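# Carry a ring along a buzz wire without touching it

## Task

Guide the ring along the wire until it reaches the green section at the far end, and leave it hanging there on its own. Any contact with the thin part of the wire, by the ring or anything else, is an immediate failure. Afterwards open the gripper and back the arm away; the ring must stay in place without the robot supporting it.

## Robot and tools

Robot: one arm with seven joints and a two-finger parallel gripper. Joint ranges in rad, base to hand: waist -6.283 to 6.283, shoulder -2.059 to 2.094, upper arm roll -6.283 to 6.283, elbow -0.192 to 3.927, forearm roll -6.283 to 6.283, wrist pitch -1.693 to 3.142, wrist roll -6.283 to 6.283. The fingers extend along the gripper's own +z axis and close along its y axis. end_effector_position is the spot between the pads when closed, roughly 2 cm short of the fingertips; closing pushes the tips about 10 mm further out along +z.

Frame: every pose is in the scene frame. Origin is on the table surface under the arm base, +z is up, and +y lies to the left when facing along +x. The base may be tilted against the table. Reported hand position can be off, more so at long reach.

Row format (used by both motion tools): 8 plain numbers x, y, z, qw, qx, qy, qz, opening. x, y, z are an absolute target position in metres; qw, qx, qy, qz an absolute orientation quaternion with w first; both in the scene frame. opening runs from -1 (closed) to +1 (fully open, 0.084 m). There is only one arm, so each row describes that single gripper.

execute_actions(actions): a list of actions run one after another. Each action is a table of at most 15 rows; every row lasts one control step of 1/30 s, and if fewer than 15 rows are given the final row repeats to fill the 15 steps. An empty list simply reports state and images. An action is rejected if its target lies more than 0.6 m from the gripper's position at that action's start along any gripper axis; if the first action fails that test or any action is malformed, nothing in the call runs. Repeat the desired quaternion in every row to hold orientation rather than copying the possibly drifted reported one.

move(target, speed, blocking): drives the gripper on a straight path toward one absolute pose given as a single 8-number row. speed is the path's top speed in m/s, 0.002 to 0.5 (default 0.25); rotation is capped at twice that value in rad/s. Paths last 0.5 to 10 s and are cut off at 10 s. The opening is applied when the move starts. The path ignores obstacles, the real hand trails and may overshoot the speed, especially near full arm extension. Faster contact hits harder, and aiming beyond a contact presses harder. The result adds a move: line with the ending (done = settled near target; otherwise e.g. off_target, moving, held, fault), the limits that acted (paced = commanded pose was clipped; held = a check blocked some steps, after which the arm may jump faster than speed), and the distance left to target. With blocking=false the call returns after 0.5 s while the arm continues; until a result shows the move ended, further moves and execute_actions are refused, so use wait or stop.

wait(seconds): 0 to 10 s, lets the simulation run holding the last command; returns early if a running move finishes.
stop(): brakes a running move; it needs stopping distance, more when fast. Finger motion continues.
zoom_image(camera, region): enlarged crop of the latest image of cam_high, cam_low or cam_wrist; region is [x0, y0, x1, y1] pixels from the top-left, at most 504 by 504.
show_instructions(): displays the reference pages; moves nothing.
finished_scene(scene): closes the current scene (give its number) after the robot has held its last command; irreversible. The goal must already be met and remain so.

Controller behaviour: each step the commanded pose is limited to within 70 mm and 16 degrees of the measured pose, then joints follow by damped inverse kinematics, favouring position over orientation. A distant target may need several actions, and after an action the arm only continues to the last clipped pose, so keep sending the remainder. Joint targets change at most 3.14 rad/s with 0.16 s to accelerate; the elbow never fully straightens. "Hand target" in results is the pose currently being driven to. A "pose unreachable" line means the clearance check (which treats the base mount as arm) altered or blocked the command.

Results: state line with gripper position (m), quaternion, linear and angular velocity (m/s, rad/s); grip_measured on the opening scale; joint positions and torques (torques are total drive output with offsets and noise, not a contact sensor); images from cam_high, cam_low, cam_wrist, each 672x504, plus any changed camera calibration.

Gripping: command an opening well under grip_measured to hold; lower means harder squeeze, up to about 24 N per pad for objects up to roughly 6 cm. Fast closing can spike force. Sending the read grip_measured back still presses lightly.

Hazards: contact torque reaching a joint limit (waist and shoulder 46.5, upper arm roll, elbow, forearm roll 27.9, wrist pitch and roll 18.6 N m, held weight included) triggers a torque fault: the arm backs off, freezes 10 s and drops the rest of the call. Holding loads heats motors; a MOTOR HOT line appears from 65 °C and at 80 °C the brakes lock until cooled (OVER-TEMPERATURE FAULT). The simulation keeps running while the agent composes replies, with the arm holding its last command. Objects may occasionally get a brief nudge. Avoid dropping the ring, slamming or pressing hard, and never let anything leave the table. For this task above all, keep the ring and gripper clear of the thin wire at every moment, move slowly near it, and check clearance with the cameras and zoom before each step.

Each tool is called after "Emit:" as name(argument=value, ...) on one line, values as JSON.

Reference images:

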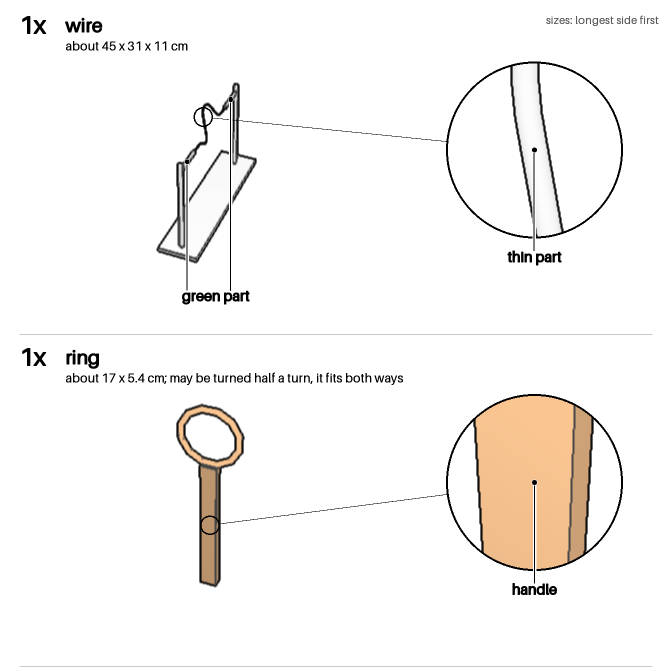

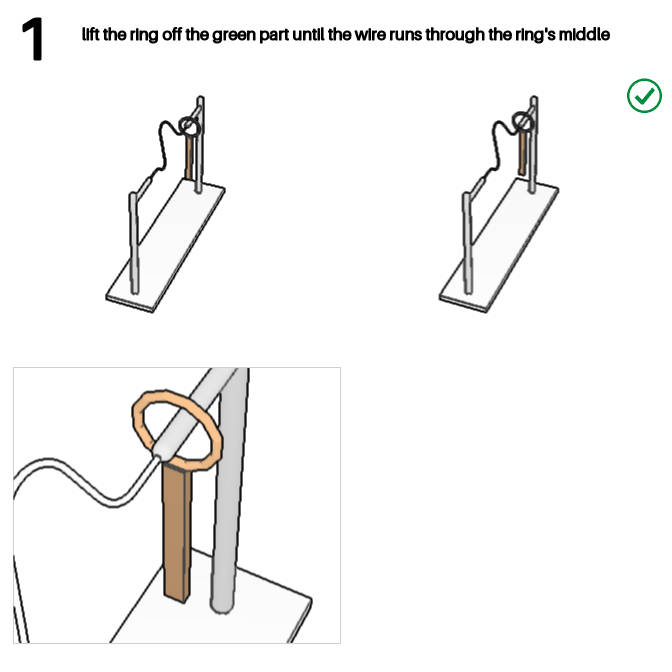

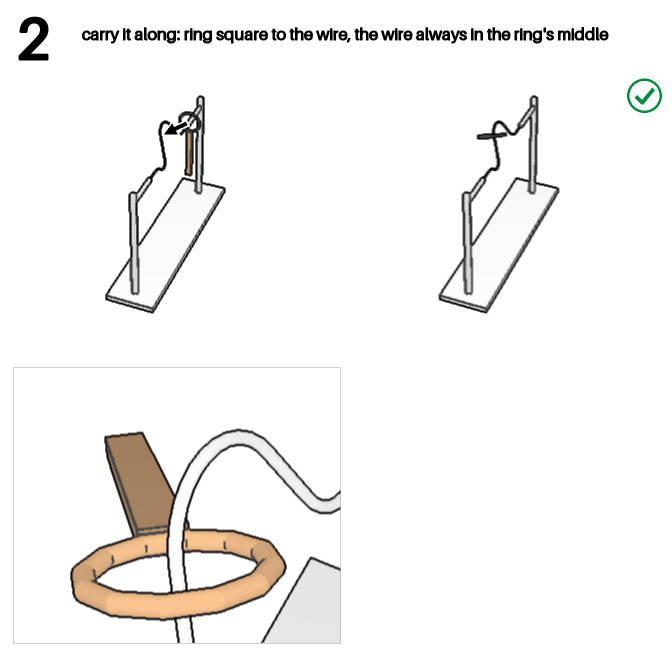

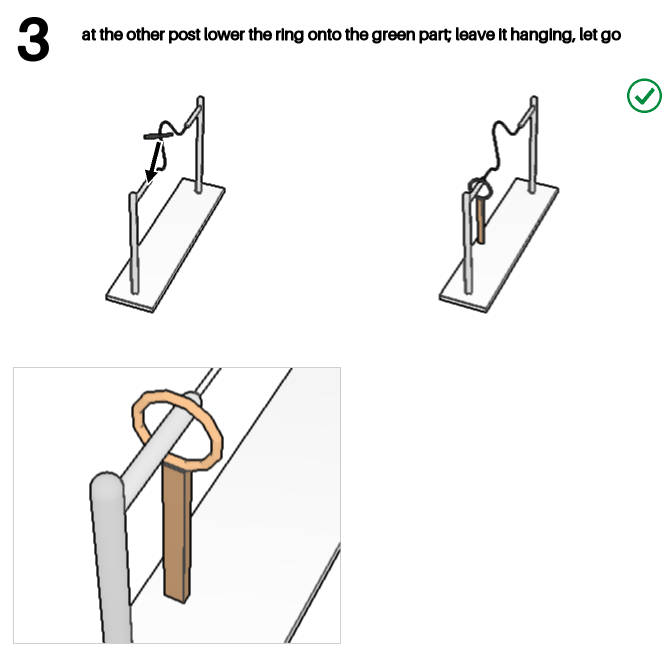

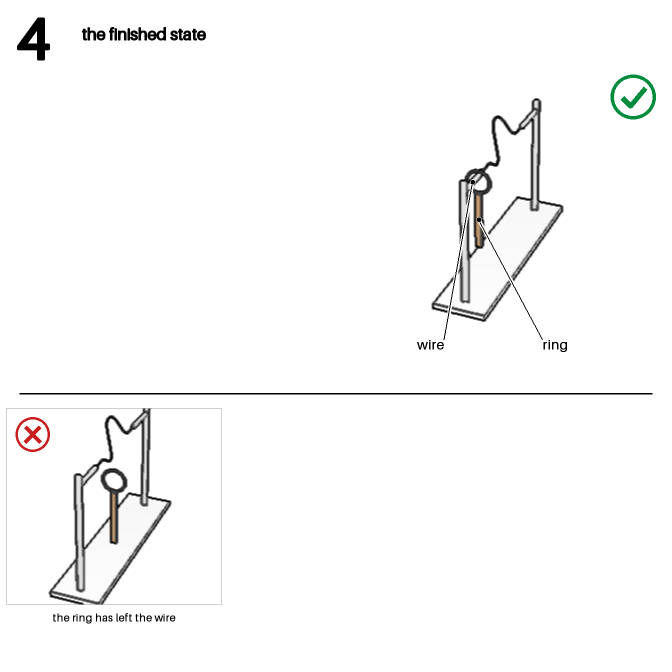

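## Session

Emit:
execute_actions(actions=[])

Scene clock: 0.00 s.
end_effector_position=(+0.4362, +0.2188, +0.2714) grip_measured=+1.00 end_effector_quat_wxyz=(-0.383, +0.865, -0.139, -0.292) end_effector_velocity=(+0.000, +0.000, +0.001) end_effector_angular_velocity=(+0.001, -0.002, +0.001)
Joint positions: [ 0.195  0.423 -0.141  1.299  0.924  1.544 -0.006  0.084]
Joint velocities: [ 0.    -0.001  0.001  0.001  0.     0.    -0.     0.   ]
Joint torques (N m, as the arm reports them, + toward a larger angle): no reading
Motor temperatures (°C, as the motors report them): [39 33 44 35 39 38 36]
Hand target: +0.436, +0.219, +0.271; -0.383, +0.865, -0.139, -0.292

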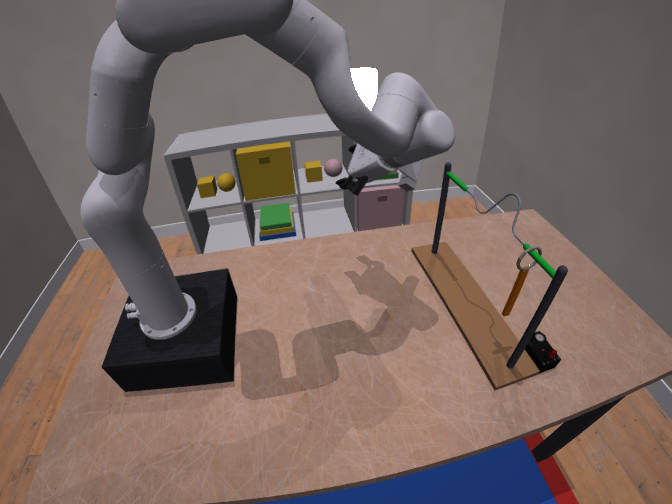

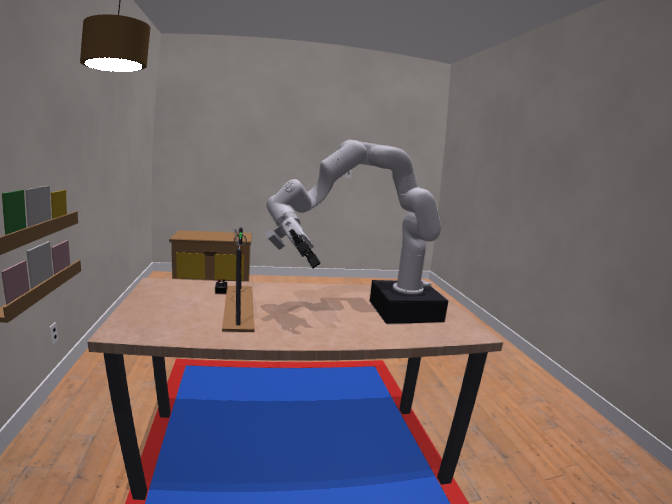

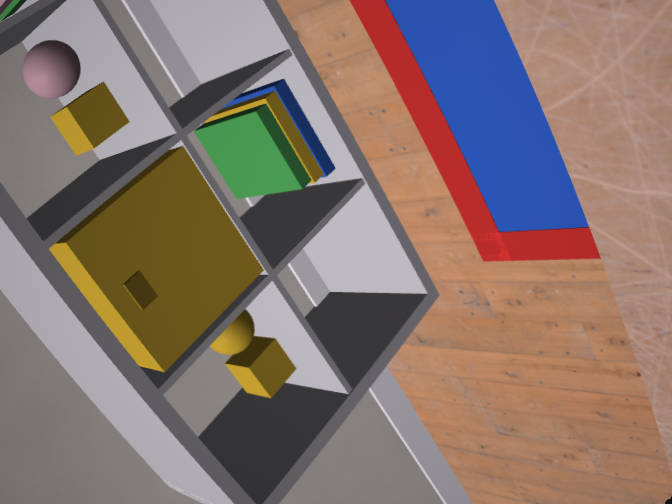

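Emit:
zoom_image(camera="cam_high", region=[400, 150, 600, 400])

Emit:
zoom_image(camera="cam_low", region=[190, 210, 290, 340])

Region (400, 150, 600, 400) of cam_high's 672x504 image, scaled by 2.016, with more detail than that image has; it fills the left 403 columns of this view, and the rest is white.

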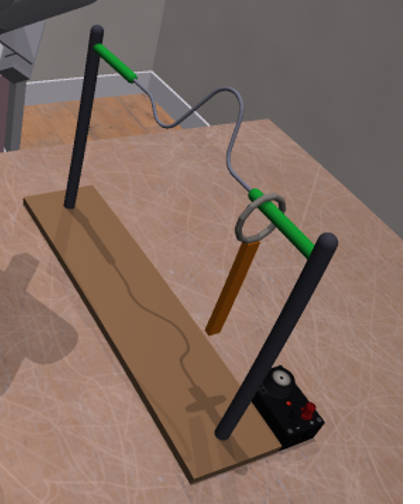

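Region (190, 210, 290, 340) of cam_low's 672x504 image, scaled by 3.877, with more detail than that image has; it fills the left 388 columns of this view, and the rest is white.

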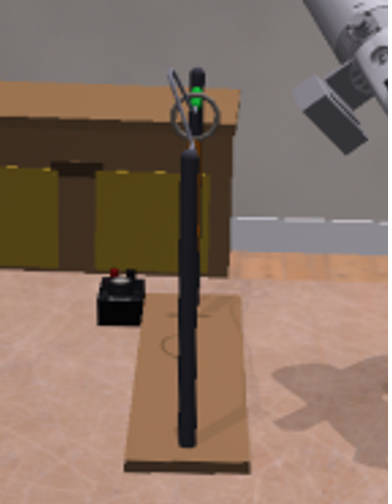

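Emit:
move(target=[0.40,-0.10,0.22,0,0.7071,0,0.7071,1], speed=0.3)

Scene clock: 45.63 s.
end_effector_position=(+0.4008, -0.1008, +0.2197) grip_measured=+1.00 end_effector_quat_wxyz=(+0.000, +0.708, +0.001, +0.706) end_effector_velocity=(-0.000, -0.000, -0.001) end_effector_angular_velocity=(+0.001, -0.009, +0.000)
Joint positions: [-0.05   0.227 -0.474  0.177  2.614  1.633 -3.059  0.084]
Joint velocities: [-0.003  0.02   0.003  0.002  0.001  0.028 -0.     0.   ]
Joint torques (N m, as the arm reports them, + toward a larger angle): [-0.78 -9.44 -1.47  6.14  1.55  2.52  0.62]
Motor temperatures (°C, as the motors report them): [39 35 44 40 39 38 36]
Hand target: +0.401, -0.101, +0.219; +0.000, +0.708, +0.001, +0.706
Off the commanded pose: 0.001 m, 0 deg.
move: done; limits=paced
camera_calibration (this result's frames):
cam_wrist: T_world_to_cam=[[-0.00118623, -0.999913, -0.0131239, -0.0672708], [-0.000849343, 0.0131249, -0.999914, 0.291276], [0.999999, -0.00117498, -0.000864838, -0.274904], [0, 0, 0, 1]] pos_world=[0.275072, -0.0714109, 0.29013]

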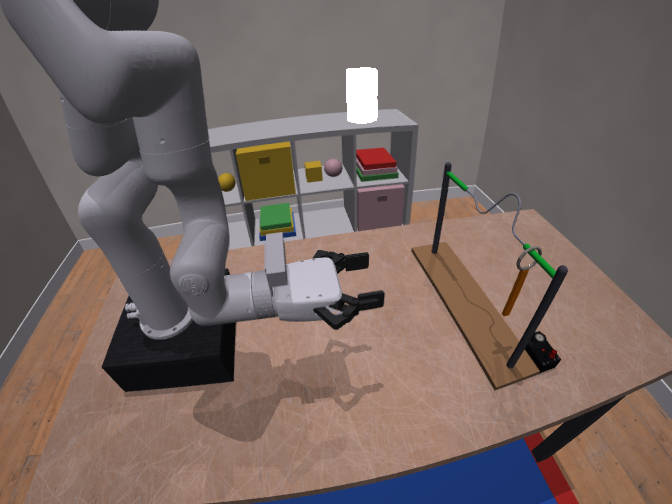

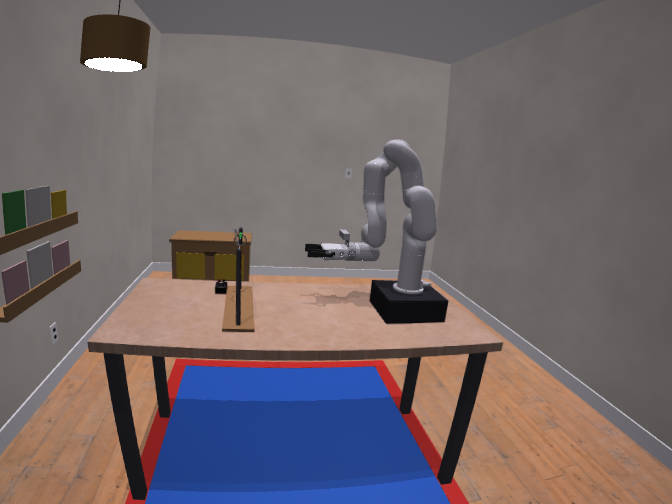

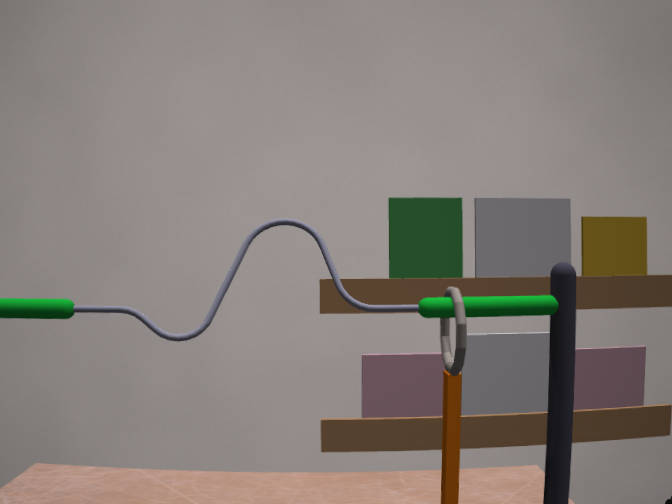

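Emit:
move(target=[0.57,-0.12,0.48,0,1,0,0,1], speed=0.3)

Scene clock: 56.07 s.
end_effector_position=(+0.5681, -0.1183, +0.4802) grip_measured=+1.00 end_effector_quat_wxyz=(+0.053, +0.969, +0.002, +0.241) end_effector_velocity=(+0.000, -0.001, +0.000) end_effector_angular_velocity=(+0.026, -0.006, -0.001)
Joint positions: [-0.131  0.776 -0.326  2.707  3.427 -1.46  -3.429  0.084]
Joint velocities: [-0.009  0.004 -0.032  0.004  0.058 -0.005 -0.009 -0.   ]
Joint torques (N m, as the arm reports them, + toward a larger angle): [ -0.87 -23.87  -2.07  11.06   1.17   0.14   0.54]
Motor temperatures (°C, as the motors report them): [39 34 44 39 39 38 36]
Hand target: +0.568, -0.118, +0.480; +0.052, +0.969, +0.002, +0.241
Off the commanded pose: 0.003 m, 29 deg; orientation clipped at the last step of the last action.
elbow stopped short: the move would have taken joint 4 (elbow) straighter than the controller allows; a more bent joint 4 avoids this.
move: off_target; limits=paced
camera_calibration (this result's frames):
cam_wrist: T_world_to_cam=[[-0.0352037, -0.994457, 0.0990754, -0.115043], [-0.882043, -0.0156911, -0.470907, 0.795297], [0.469851, -0.103966, -0.876602, 0.267579], [0, 0, 0, 1]] pos_world=[0.571714, -0.0741072, 0.620469]

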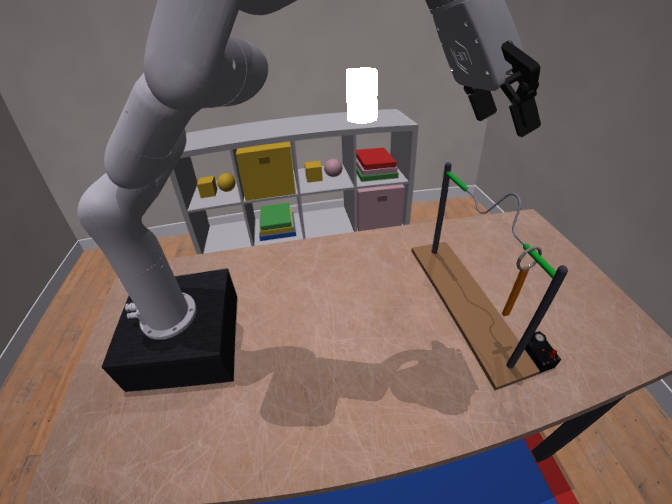

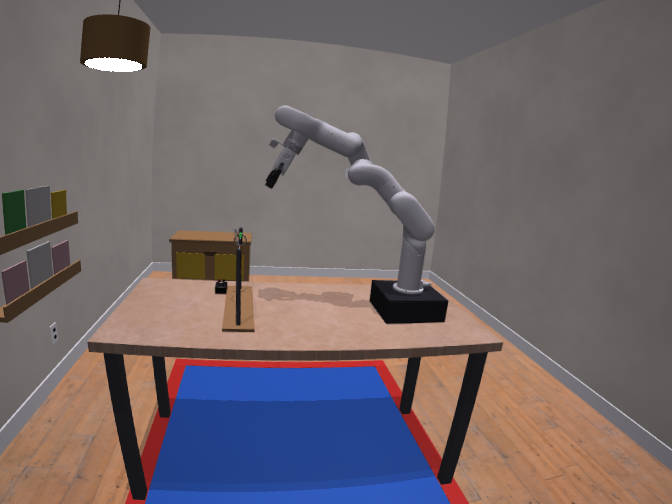

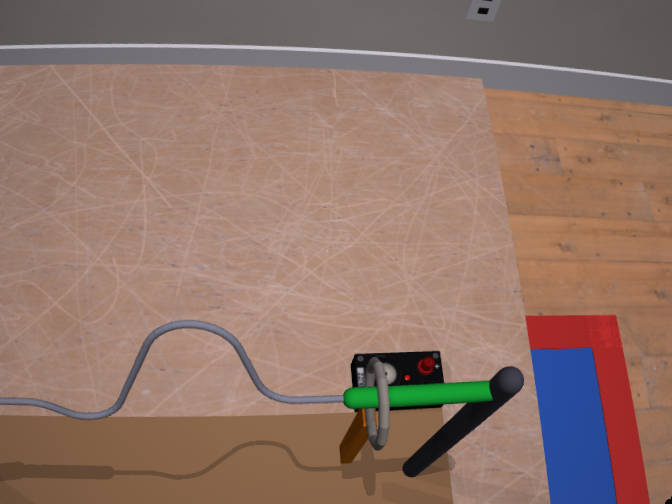

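Emit:
move(target=[0.50,-0.14,0.20,0,0.6087,0,0.7933,1], speed=0.25)

Emit:
move(target=[0.58,-0.14,0.119,0,0.6087,0,0.7933,1], speed=0.15)

Scene clock: 112.03 s.
end_effector_position=(+0.5014, -0.1411, +0.1999) grip_measured=+1.00 end_effector_quat_wxyz=(+0.001, +0.609, +0.000, +0.793) end_effector_velocity=(-0.000, -0.003, -0.001) end_effector_angular_velocity=(-0.004, -0.009, -0.003)
Joint positions: [-0.314  0.706 -0.167  0.609  2.704  1.951 -3.073  0.084]
Joint velocities: [-0.002  0.016 -0.003  0.009  0.     0.017 -0.003  0.   ]
Joint torques (N m, as the arm reports them, + toward a larger angle): [ -0.87 -18.34  -2.11   5.65   1.28   2.37   0.42]
Motor temperatures (°C, as the motors report them): [39 36 44 39 39 38 36]
Hand target: +0.501, -0.141, +0.199; +0.001, +0.609, +0.000, +0.793
Off the commanded pose: 0.002 m, 0 deg.
move: done; limits=paced
camera_calibration (this result's frames):
cam_wrist: T_world_to_cam=[[0.00023034, -0.999927, -0.0120527, -0.108654], [0.260497, 0.0116965, -0.965404, 0.134008], [0.965475, -0.00291731, 0.260481, -0.410732], [0, 0, 0, 1]] pos_world=[0.361668, -0.111412, 0.23505]

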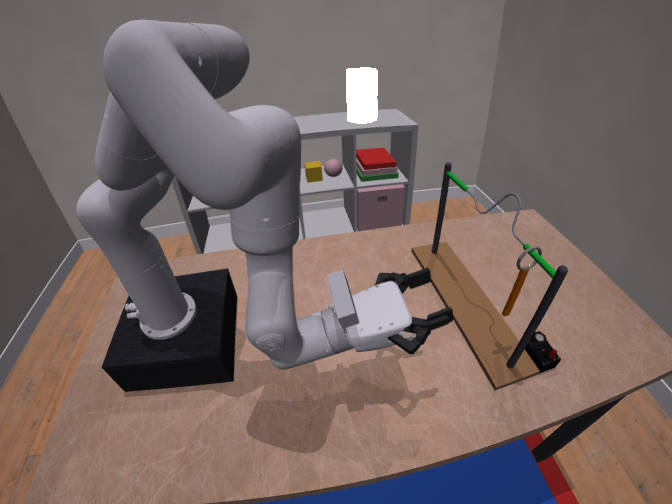

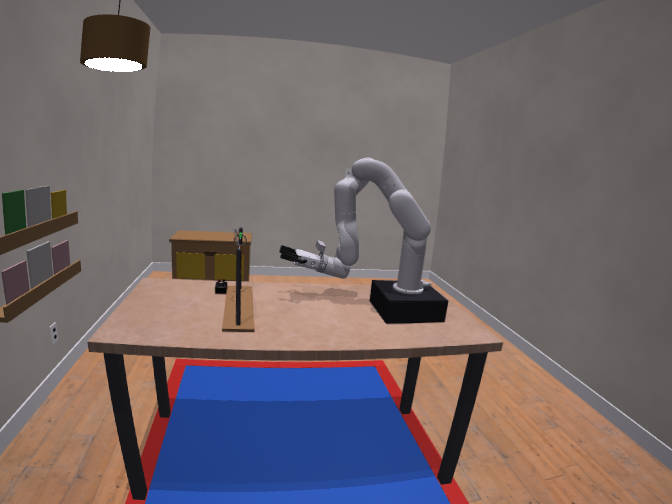

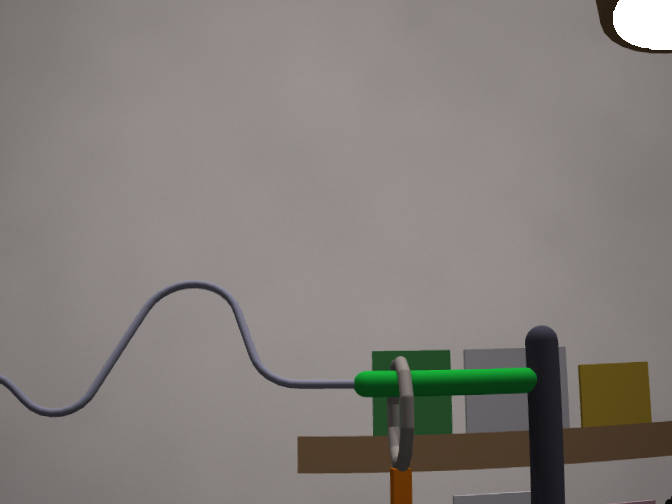

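Scene clock: 113.33 s.
end_effector_position=(+0.5800, -0.1398, +0.1195) grip_measured=+1.00 end_effector_quat_wxyz=(+0.000, +0.609, -0.000, +0.793) end_effector_velocity=(+0.002, +0.000, -0.002) end_effector_angular_velocity=(+0.002, +0.001, -0.001)
Joint positions: [-0.293  1.03  -0.085  0.997  2.809  1.879 -3.073  0.084]
Joint velocities: [ 0.001  0.006  0.002  0.008  0.003 -0.003  0.001  0.   ]
Joint torques (N m, as the arm reports them, + toward a larger angle): [ -0.91 -22.65  -1.9    6.07   1.35   2.6    0.41]
Motor temperatures (°C, as the motors report them): [39 36 44 39 39 38 36]
Hand target: +0.580, -0.140, +0.119; -0.000, +0.609, -0.000, +0.793
Off the commanded pose: 0.000 m, 0 deg.
move: done
camera_calibration (this result's frames):
cam_wrist: T_world_to_cam=[[0.00153444, -0.999896, -0.0143432, -0.108868], [0.261414, 0.0142456, -0.965122, 0.0356322], [0.965226, -0.0022686, 0.261408, -0.465571], [0, 0, 0, 1]] pos_world=[0.440233, -0.11042, 0.154532]

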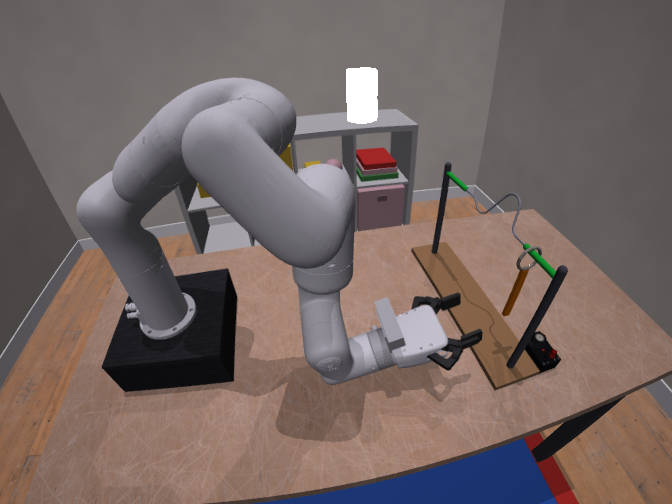

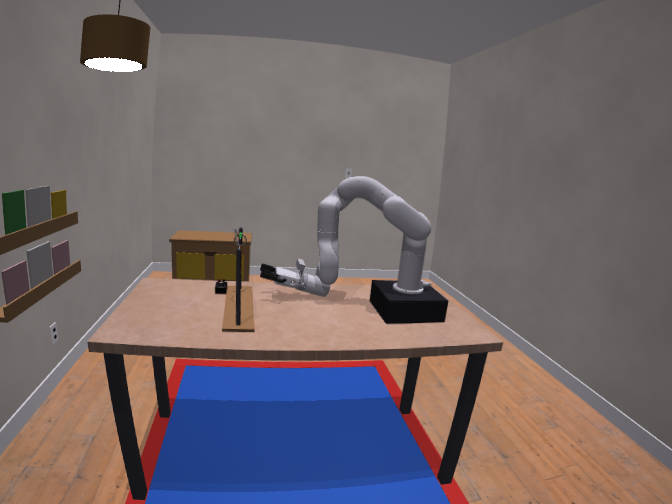

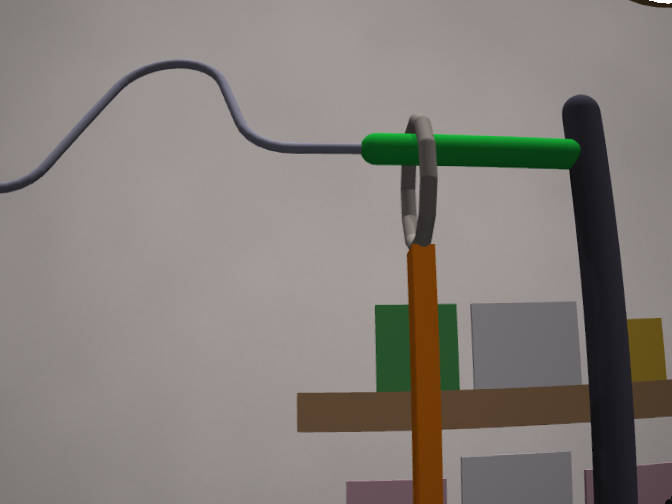

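Emit:
move(target=[0.677,-0.14,0.145,0,0.6087,0,0.7933,0.2], speed=0.06)

Scene clock: 119.43 s.
end_effector_position=(+0.6765, -0.1397, +0.1451) grip_measured=+0.19 end_effector_quat_wxyz=(-0.000, +0.609, -0.000, +0.793) end_effector_velocity=(+0.003, +0.000, +0.000) end_effector_angular_velocity=(+0.001, +0.000, -0.001)
Joint positions: [-0.252  1.045 -0.045  1.28   2.875  1.608 -3.031  0.052]
Joint velocities: [ 0.001  0.003  0.001  0.01   0.002 -0.008  0.001 -0.   ]
Joint torques (N m, as the arm reports them, + toward a larger angle): [ -1.01 -25.74  -1.58  10.02   1.27   2.74   0.43]
Motor temperatures (°C, as the motors report them): [39 36 44 38 39 38 36]
Hand target: +0.677, -0.140, +0.145; -0.000, +0.609, -0.000, +0.793
Off the commanded pose: 0.001 m, 0 deg.
move: done
camera_calibration (this result's frames):
cam_wrist: T_world_to_cam=[[0.00166618, -0.999892, -0.0145727, -0.108558], [0.260896, 0.0145027, -0.965258, 0.0355137], [0.965366, -0.00219366, 0.260892, -0.565436], [0, 0, 0, 1]] pos_world=[0.536768, -0.110302, 0.180216]

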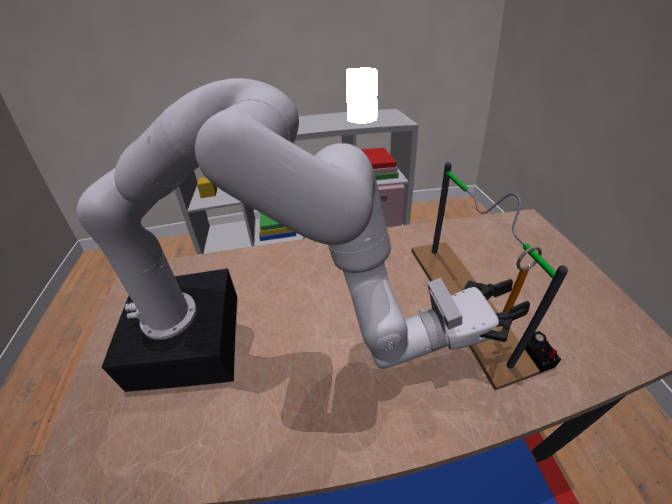

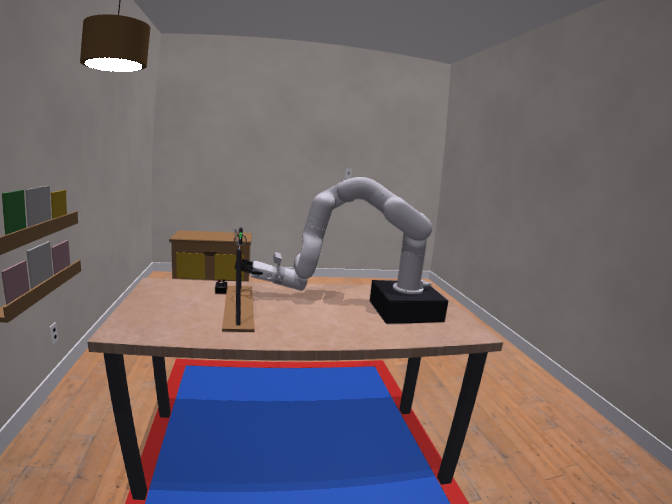

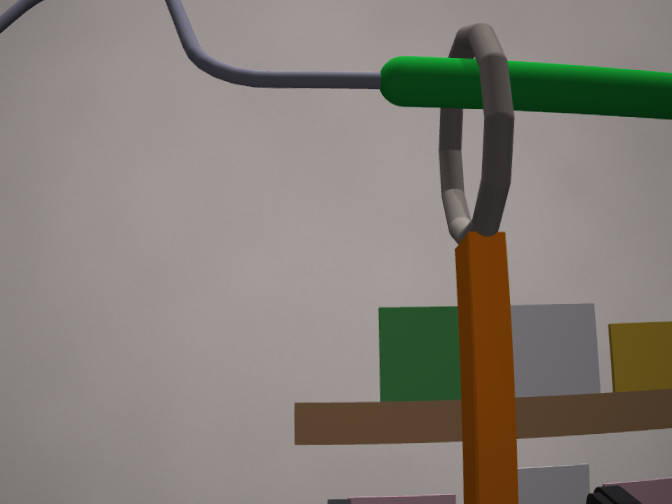

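Emit:
zoom_image(camera="cam_high", region=[440, 230, 580, 370])

Emit:
zoom_image(camera="cam_low", region=[210, 215, 310, 305])

Region (440, 230, 580, 370) of cam_high's 672x504 image, scaled by 3.600, with more detail than that image has.

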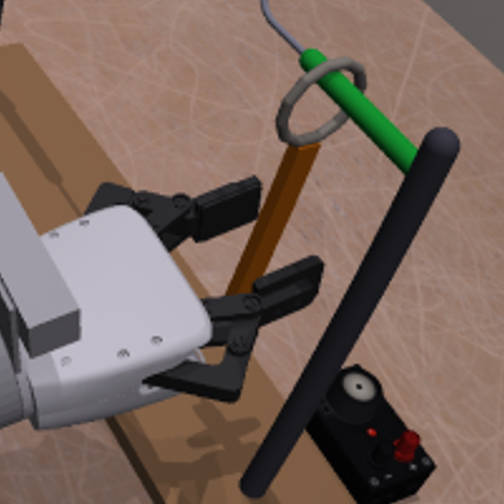

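Region (210, 215, 310, 305) of cam_low's 672x504 image, scaled by 5.040, with more detail than that image has; it fills the top 454 rows of this view, and the rest is white.

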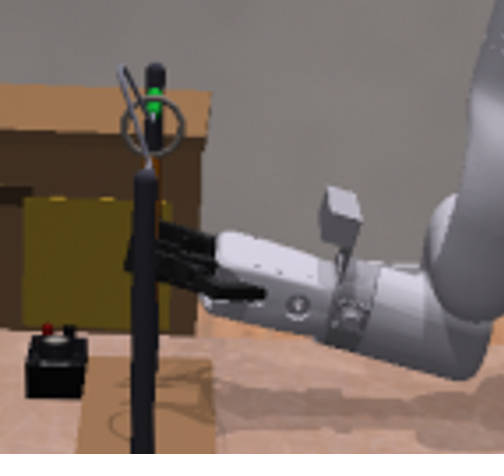

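Looks good. Close.

Emit:
move(target=[0.677,-0.14,0.145,0,0.6087,0,0.7933,-1], speed=0.05)

Scene clock: 124.67 s.
end_effector_position=(+0.6771, -0.1398, +0.1452) grip_measured=-0.83 end_effector_quat_wxyz=(-0.000, +0.609, +0.000, +0.794) end_effector_velocity=(-0.000, -0.000, -0.001) end_effector_angular_velocity=(-0.001, +0.001, +0.000)
Joint positions: [-0.252  1.047 -0.045  1.283  2.875  1.608 -3.03   0.008]
Joint velocities: [-0.     0.001 -0.    -0.    -0.001 -0.    -0.    -0.   ]
Joint torques (N m, as the arm reports them, + toward a larger angle): [ -1.89 -24.93  -1.72   9.56   1.57   2.29   0.75]
Motor temperatures (°C, as the motors report them): [39 36 44 38 39 38 36]
Hand target: +0.677, -0.140, +0.145; +0.000, +0.609, -0.000, +0.793
Off the commanded pose: 0.000 m, 0 deg.
move: done
camera_calibration (this result's frames):
cam_wrist: T_world_to_cam=[[0.00220445, -0.999899, -0.0140275, -0.109131], [0.261723, 0.0141155, -0.96504, 0.0348696], [0.96514, -0.00154394, 0.261728, -0.565921], [0, 0, 0, 1]] pos_world=[0.537308, -0.110486, 0.180237]

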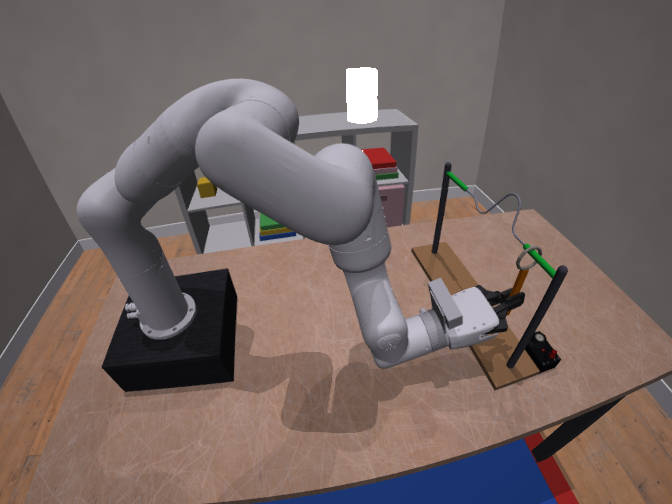

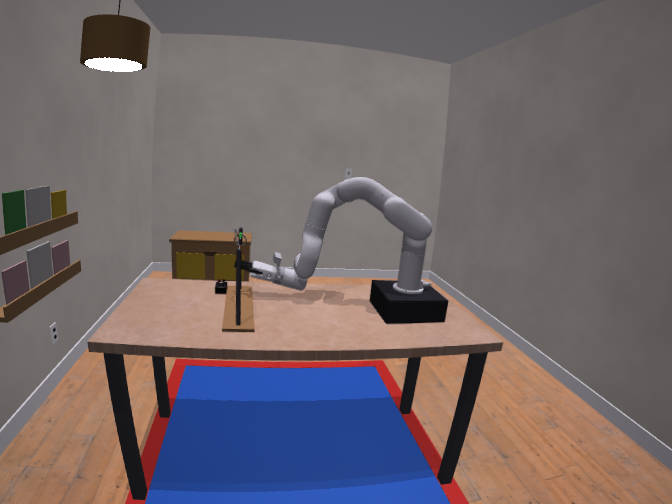

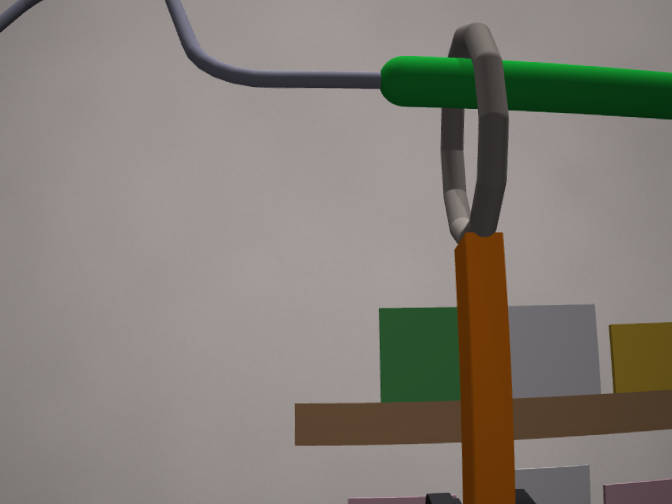

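Emit:
move(target=[0.677,-0.14,0.157,0,0.6087,0,0.7933,-1], speed=0.03)

Emit:
zoom_image(camera="cam_low", region=[215, 215, 265, 260])

Scene clock: 141.07 s.
end_effector_position=(+0.6769, -0.1400, +0.1567) grip_measured=-0.82 end_effector_quat_wxyz=(-0.000, +0.609, -0.000, +0.793) end_effector_velocity=(-0.001, +0.000, +0.001) end_effector_angular_velocity=(+0.001, +0.003, +0.001)
Joint positions: [-0.251  1.011 -0.046  1.259  2.874  1.596 -3.027  0.008]
Joint velocities: [ 0.    -0.005 -0.    -0.005 -0.001 -0.002  0.001 -0.   ]
Joint torques (N m, as the arm reports them, + toward a larger angle): [ -1.   -25.14  -1.46  10.37   1.23   2.73   0.61]
Motor temperatures (°C, as the motors report them): [39 36 44 38 39 38 36]
Hand target: +0.677, -0.140, +0.157; -0.000, +0.609, +0.000, +0.793
Off the commanded pose: 0.000 m, 0 deg.
move: done
camera_calibration (this result's frames):
cam_wrist: T_world_to_cam=[[0.00189145, -0.999899, -0.0140963, -0.108928], [0.261092, 0.0141012, -0.965211, 0.046464], [0.965312, -0.00185478, 0.261092, -0.56883], [0, 0, 0, 1]] pos_world=[0.537173, -0.110628, 0.191829]

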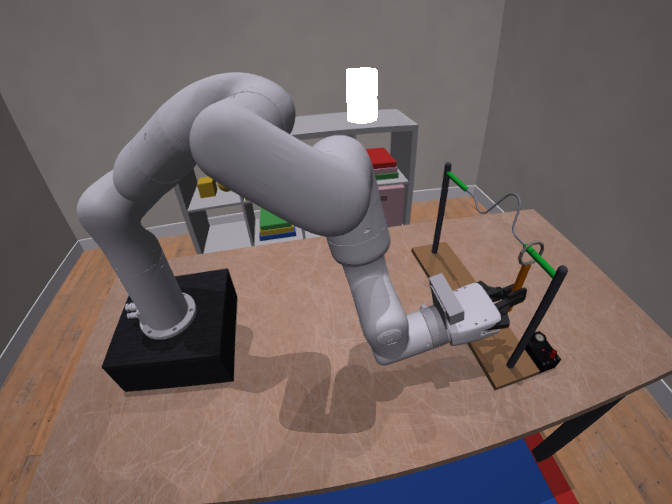

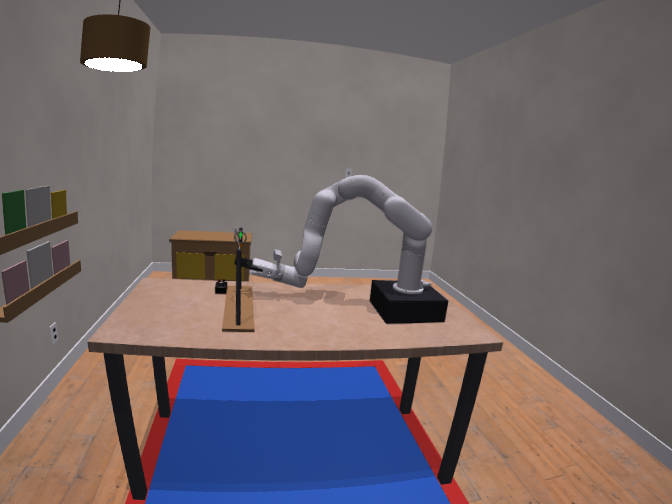

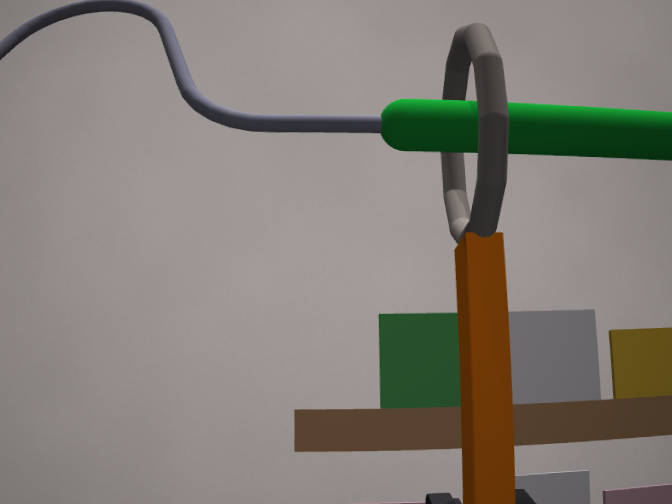

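Region (215, 215, 265, 260) of cam_low's 672x504 image, scaled by 10.080, with more detail than that image has; it fills the top 454 rows of this view, and the rest is white.

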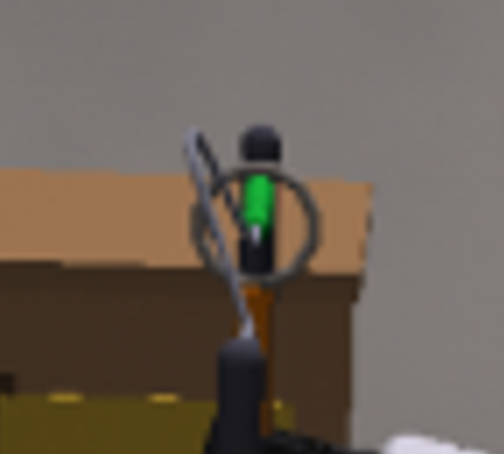

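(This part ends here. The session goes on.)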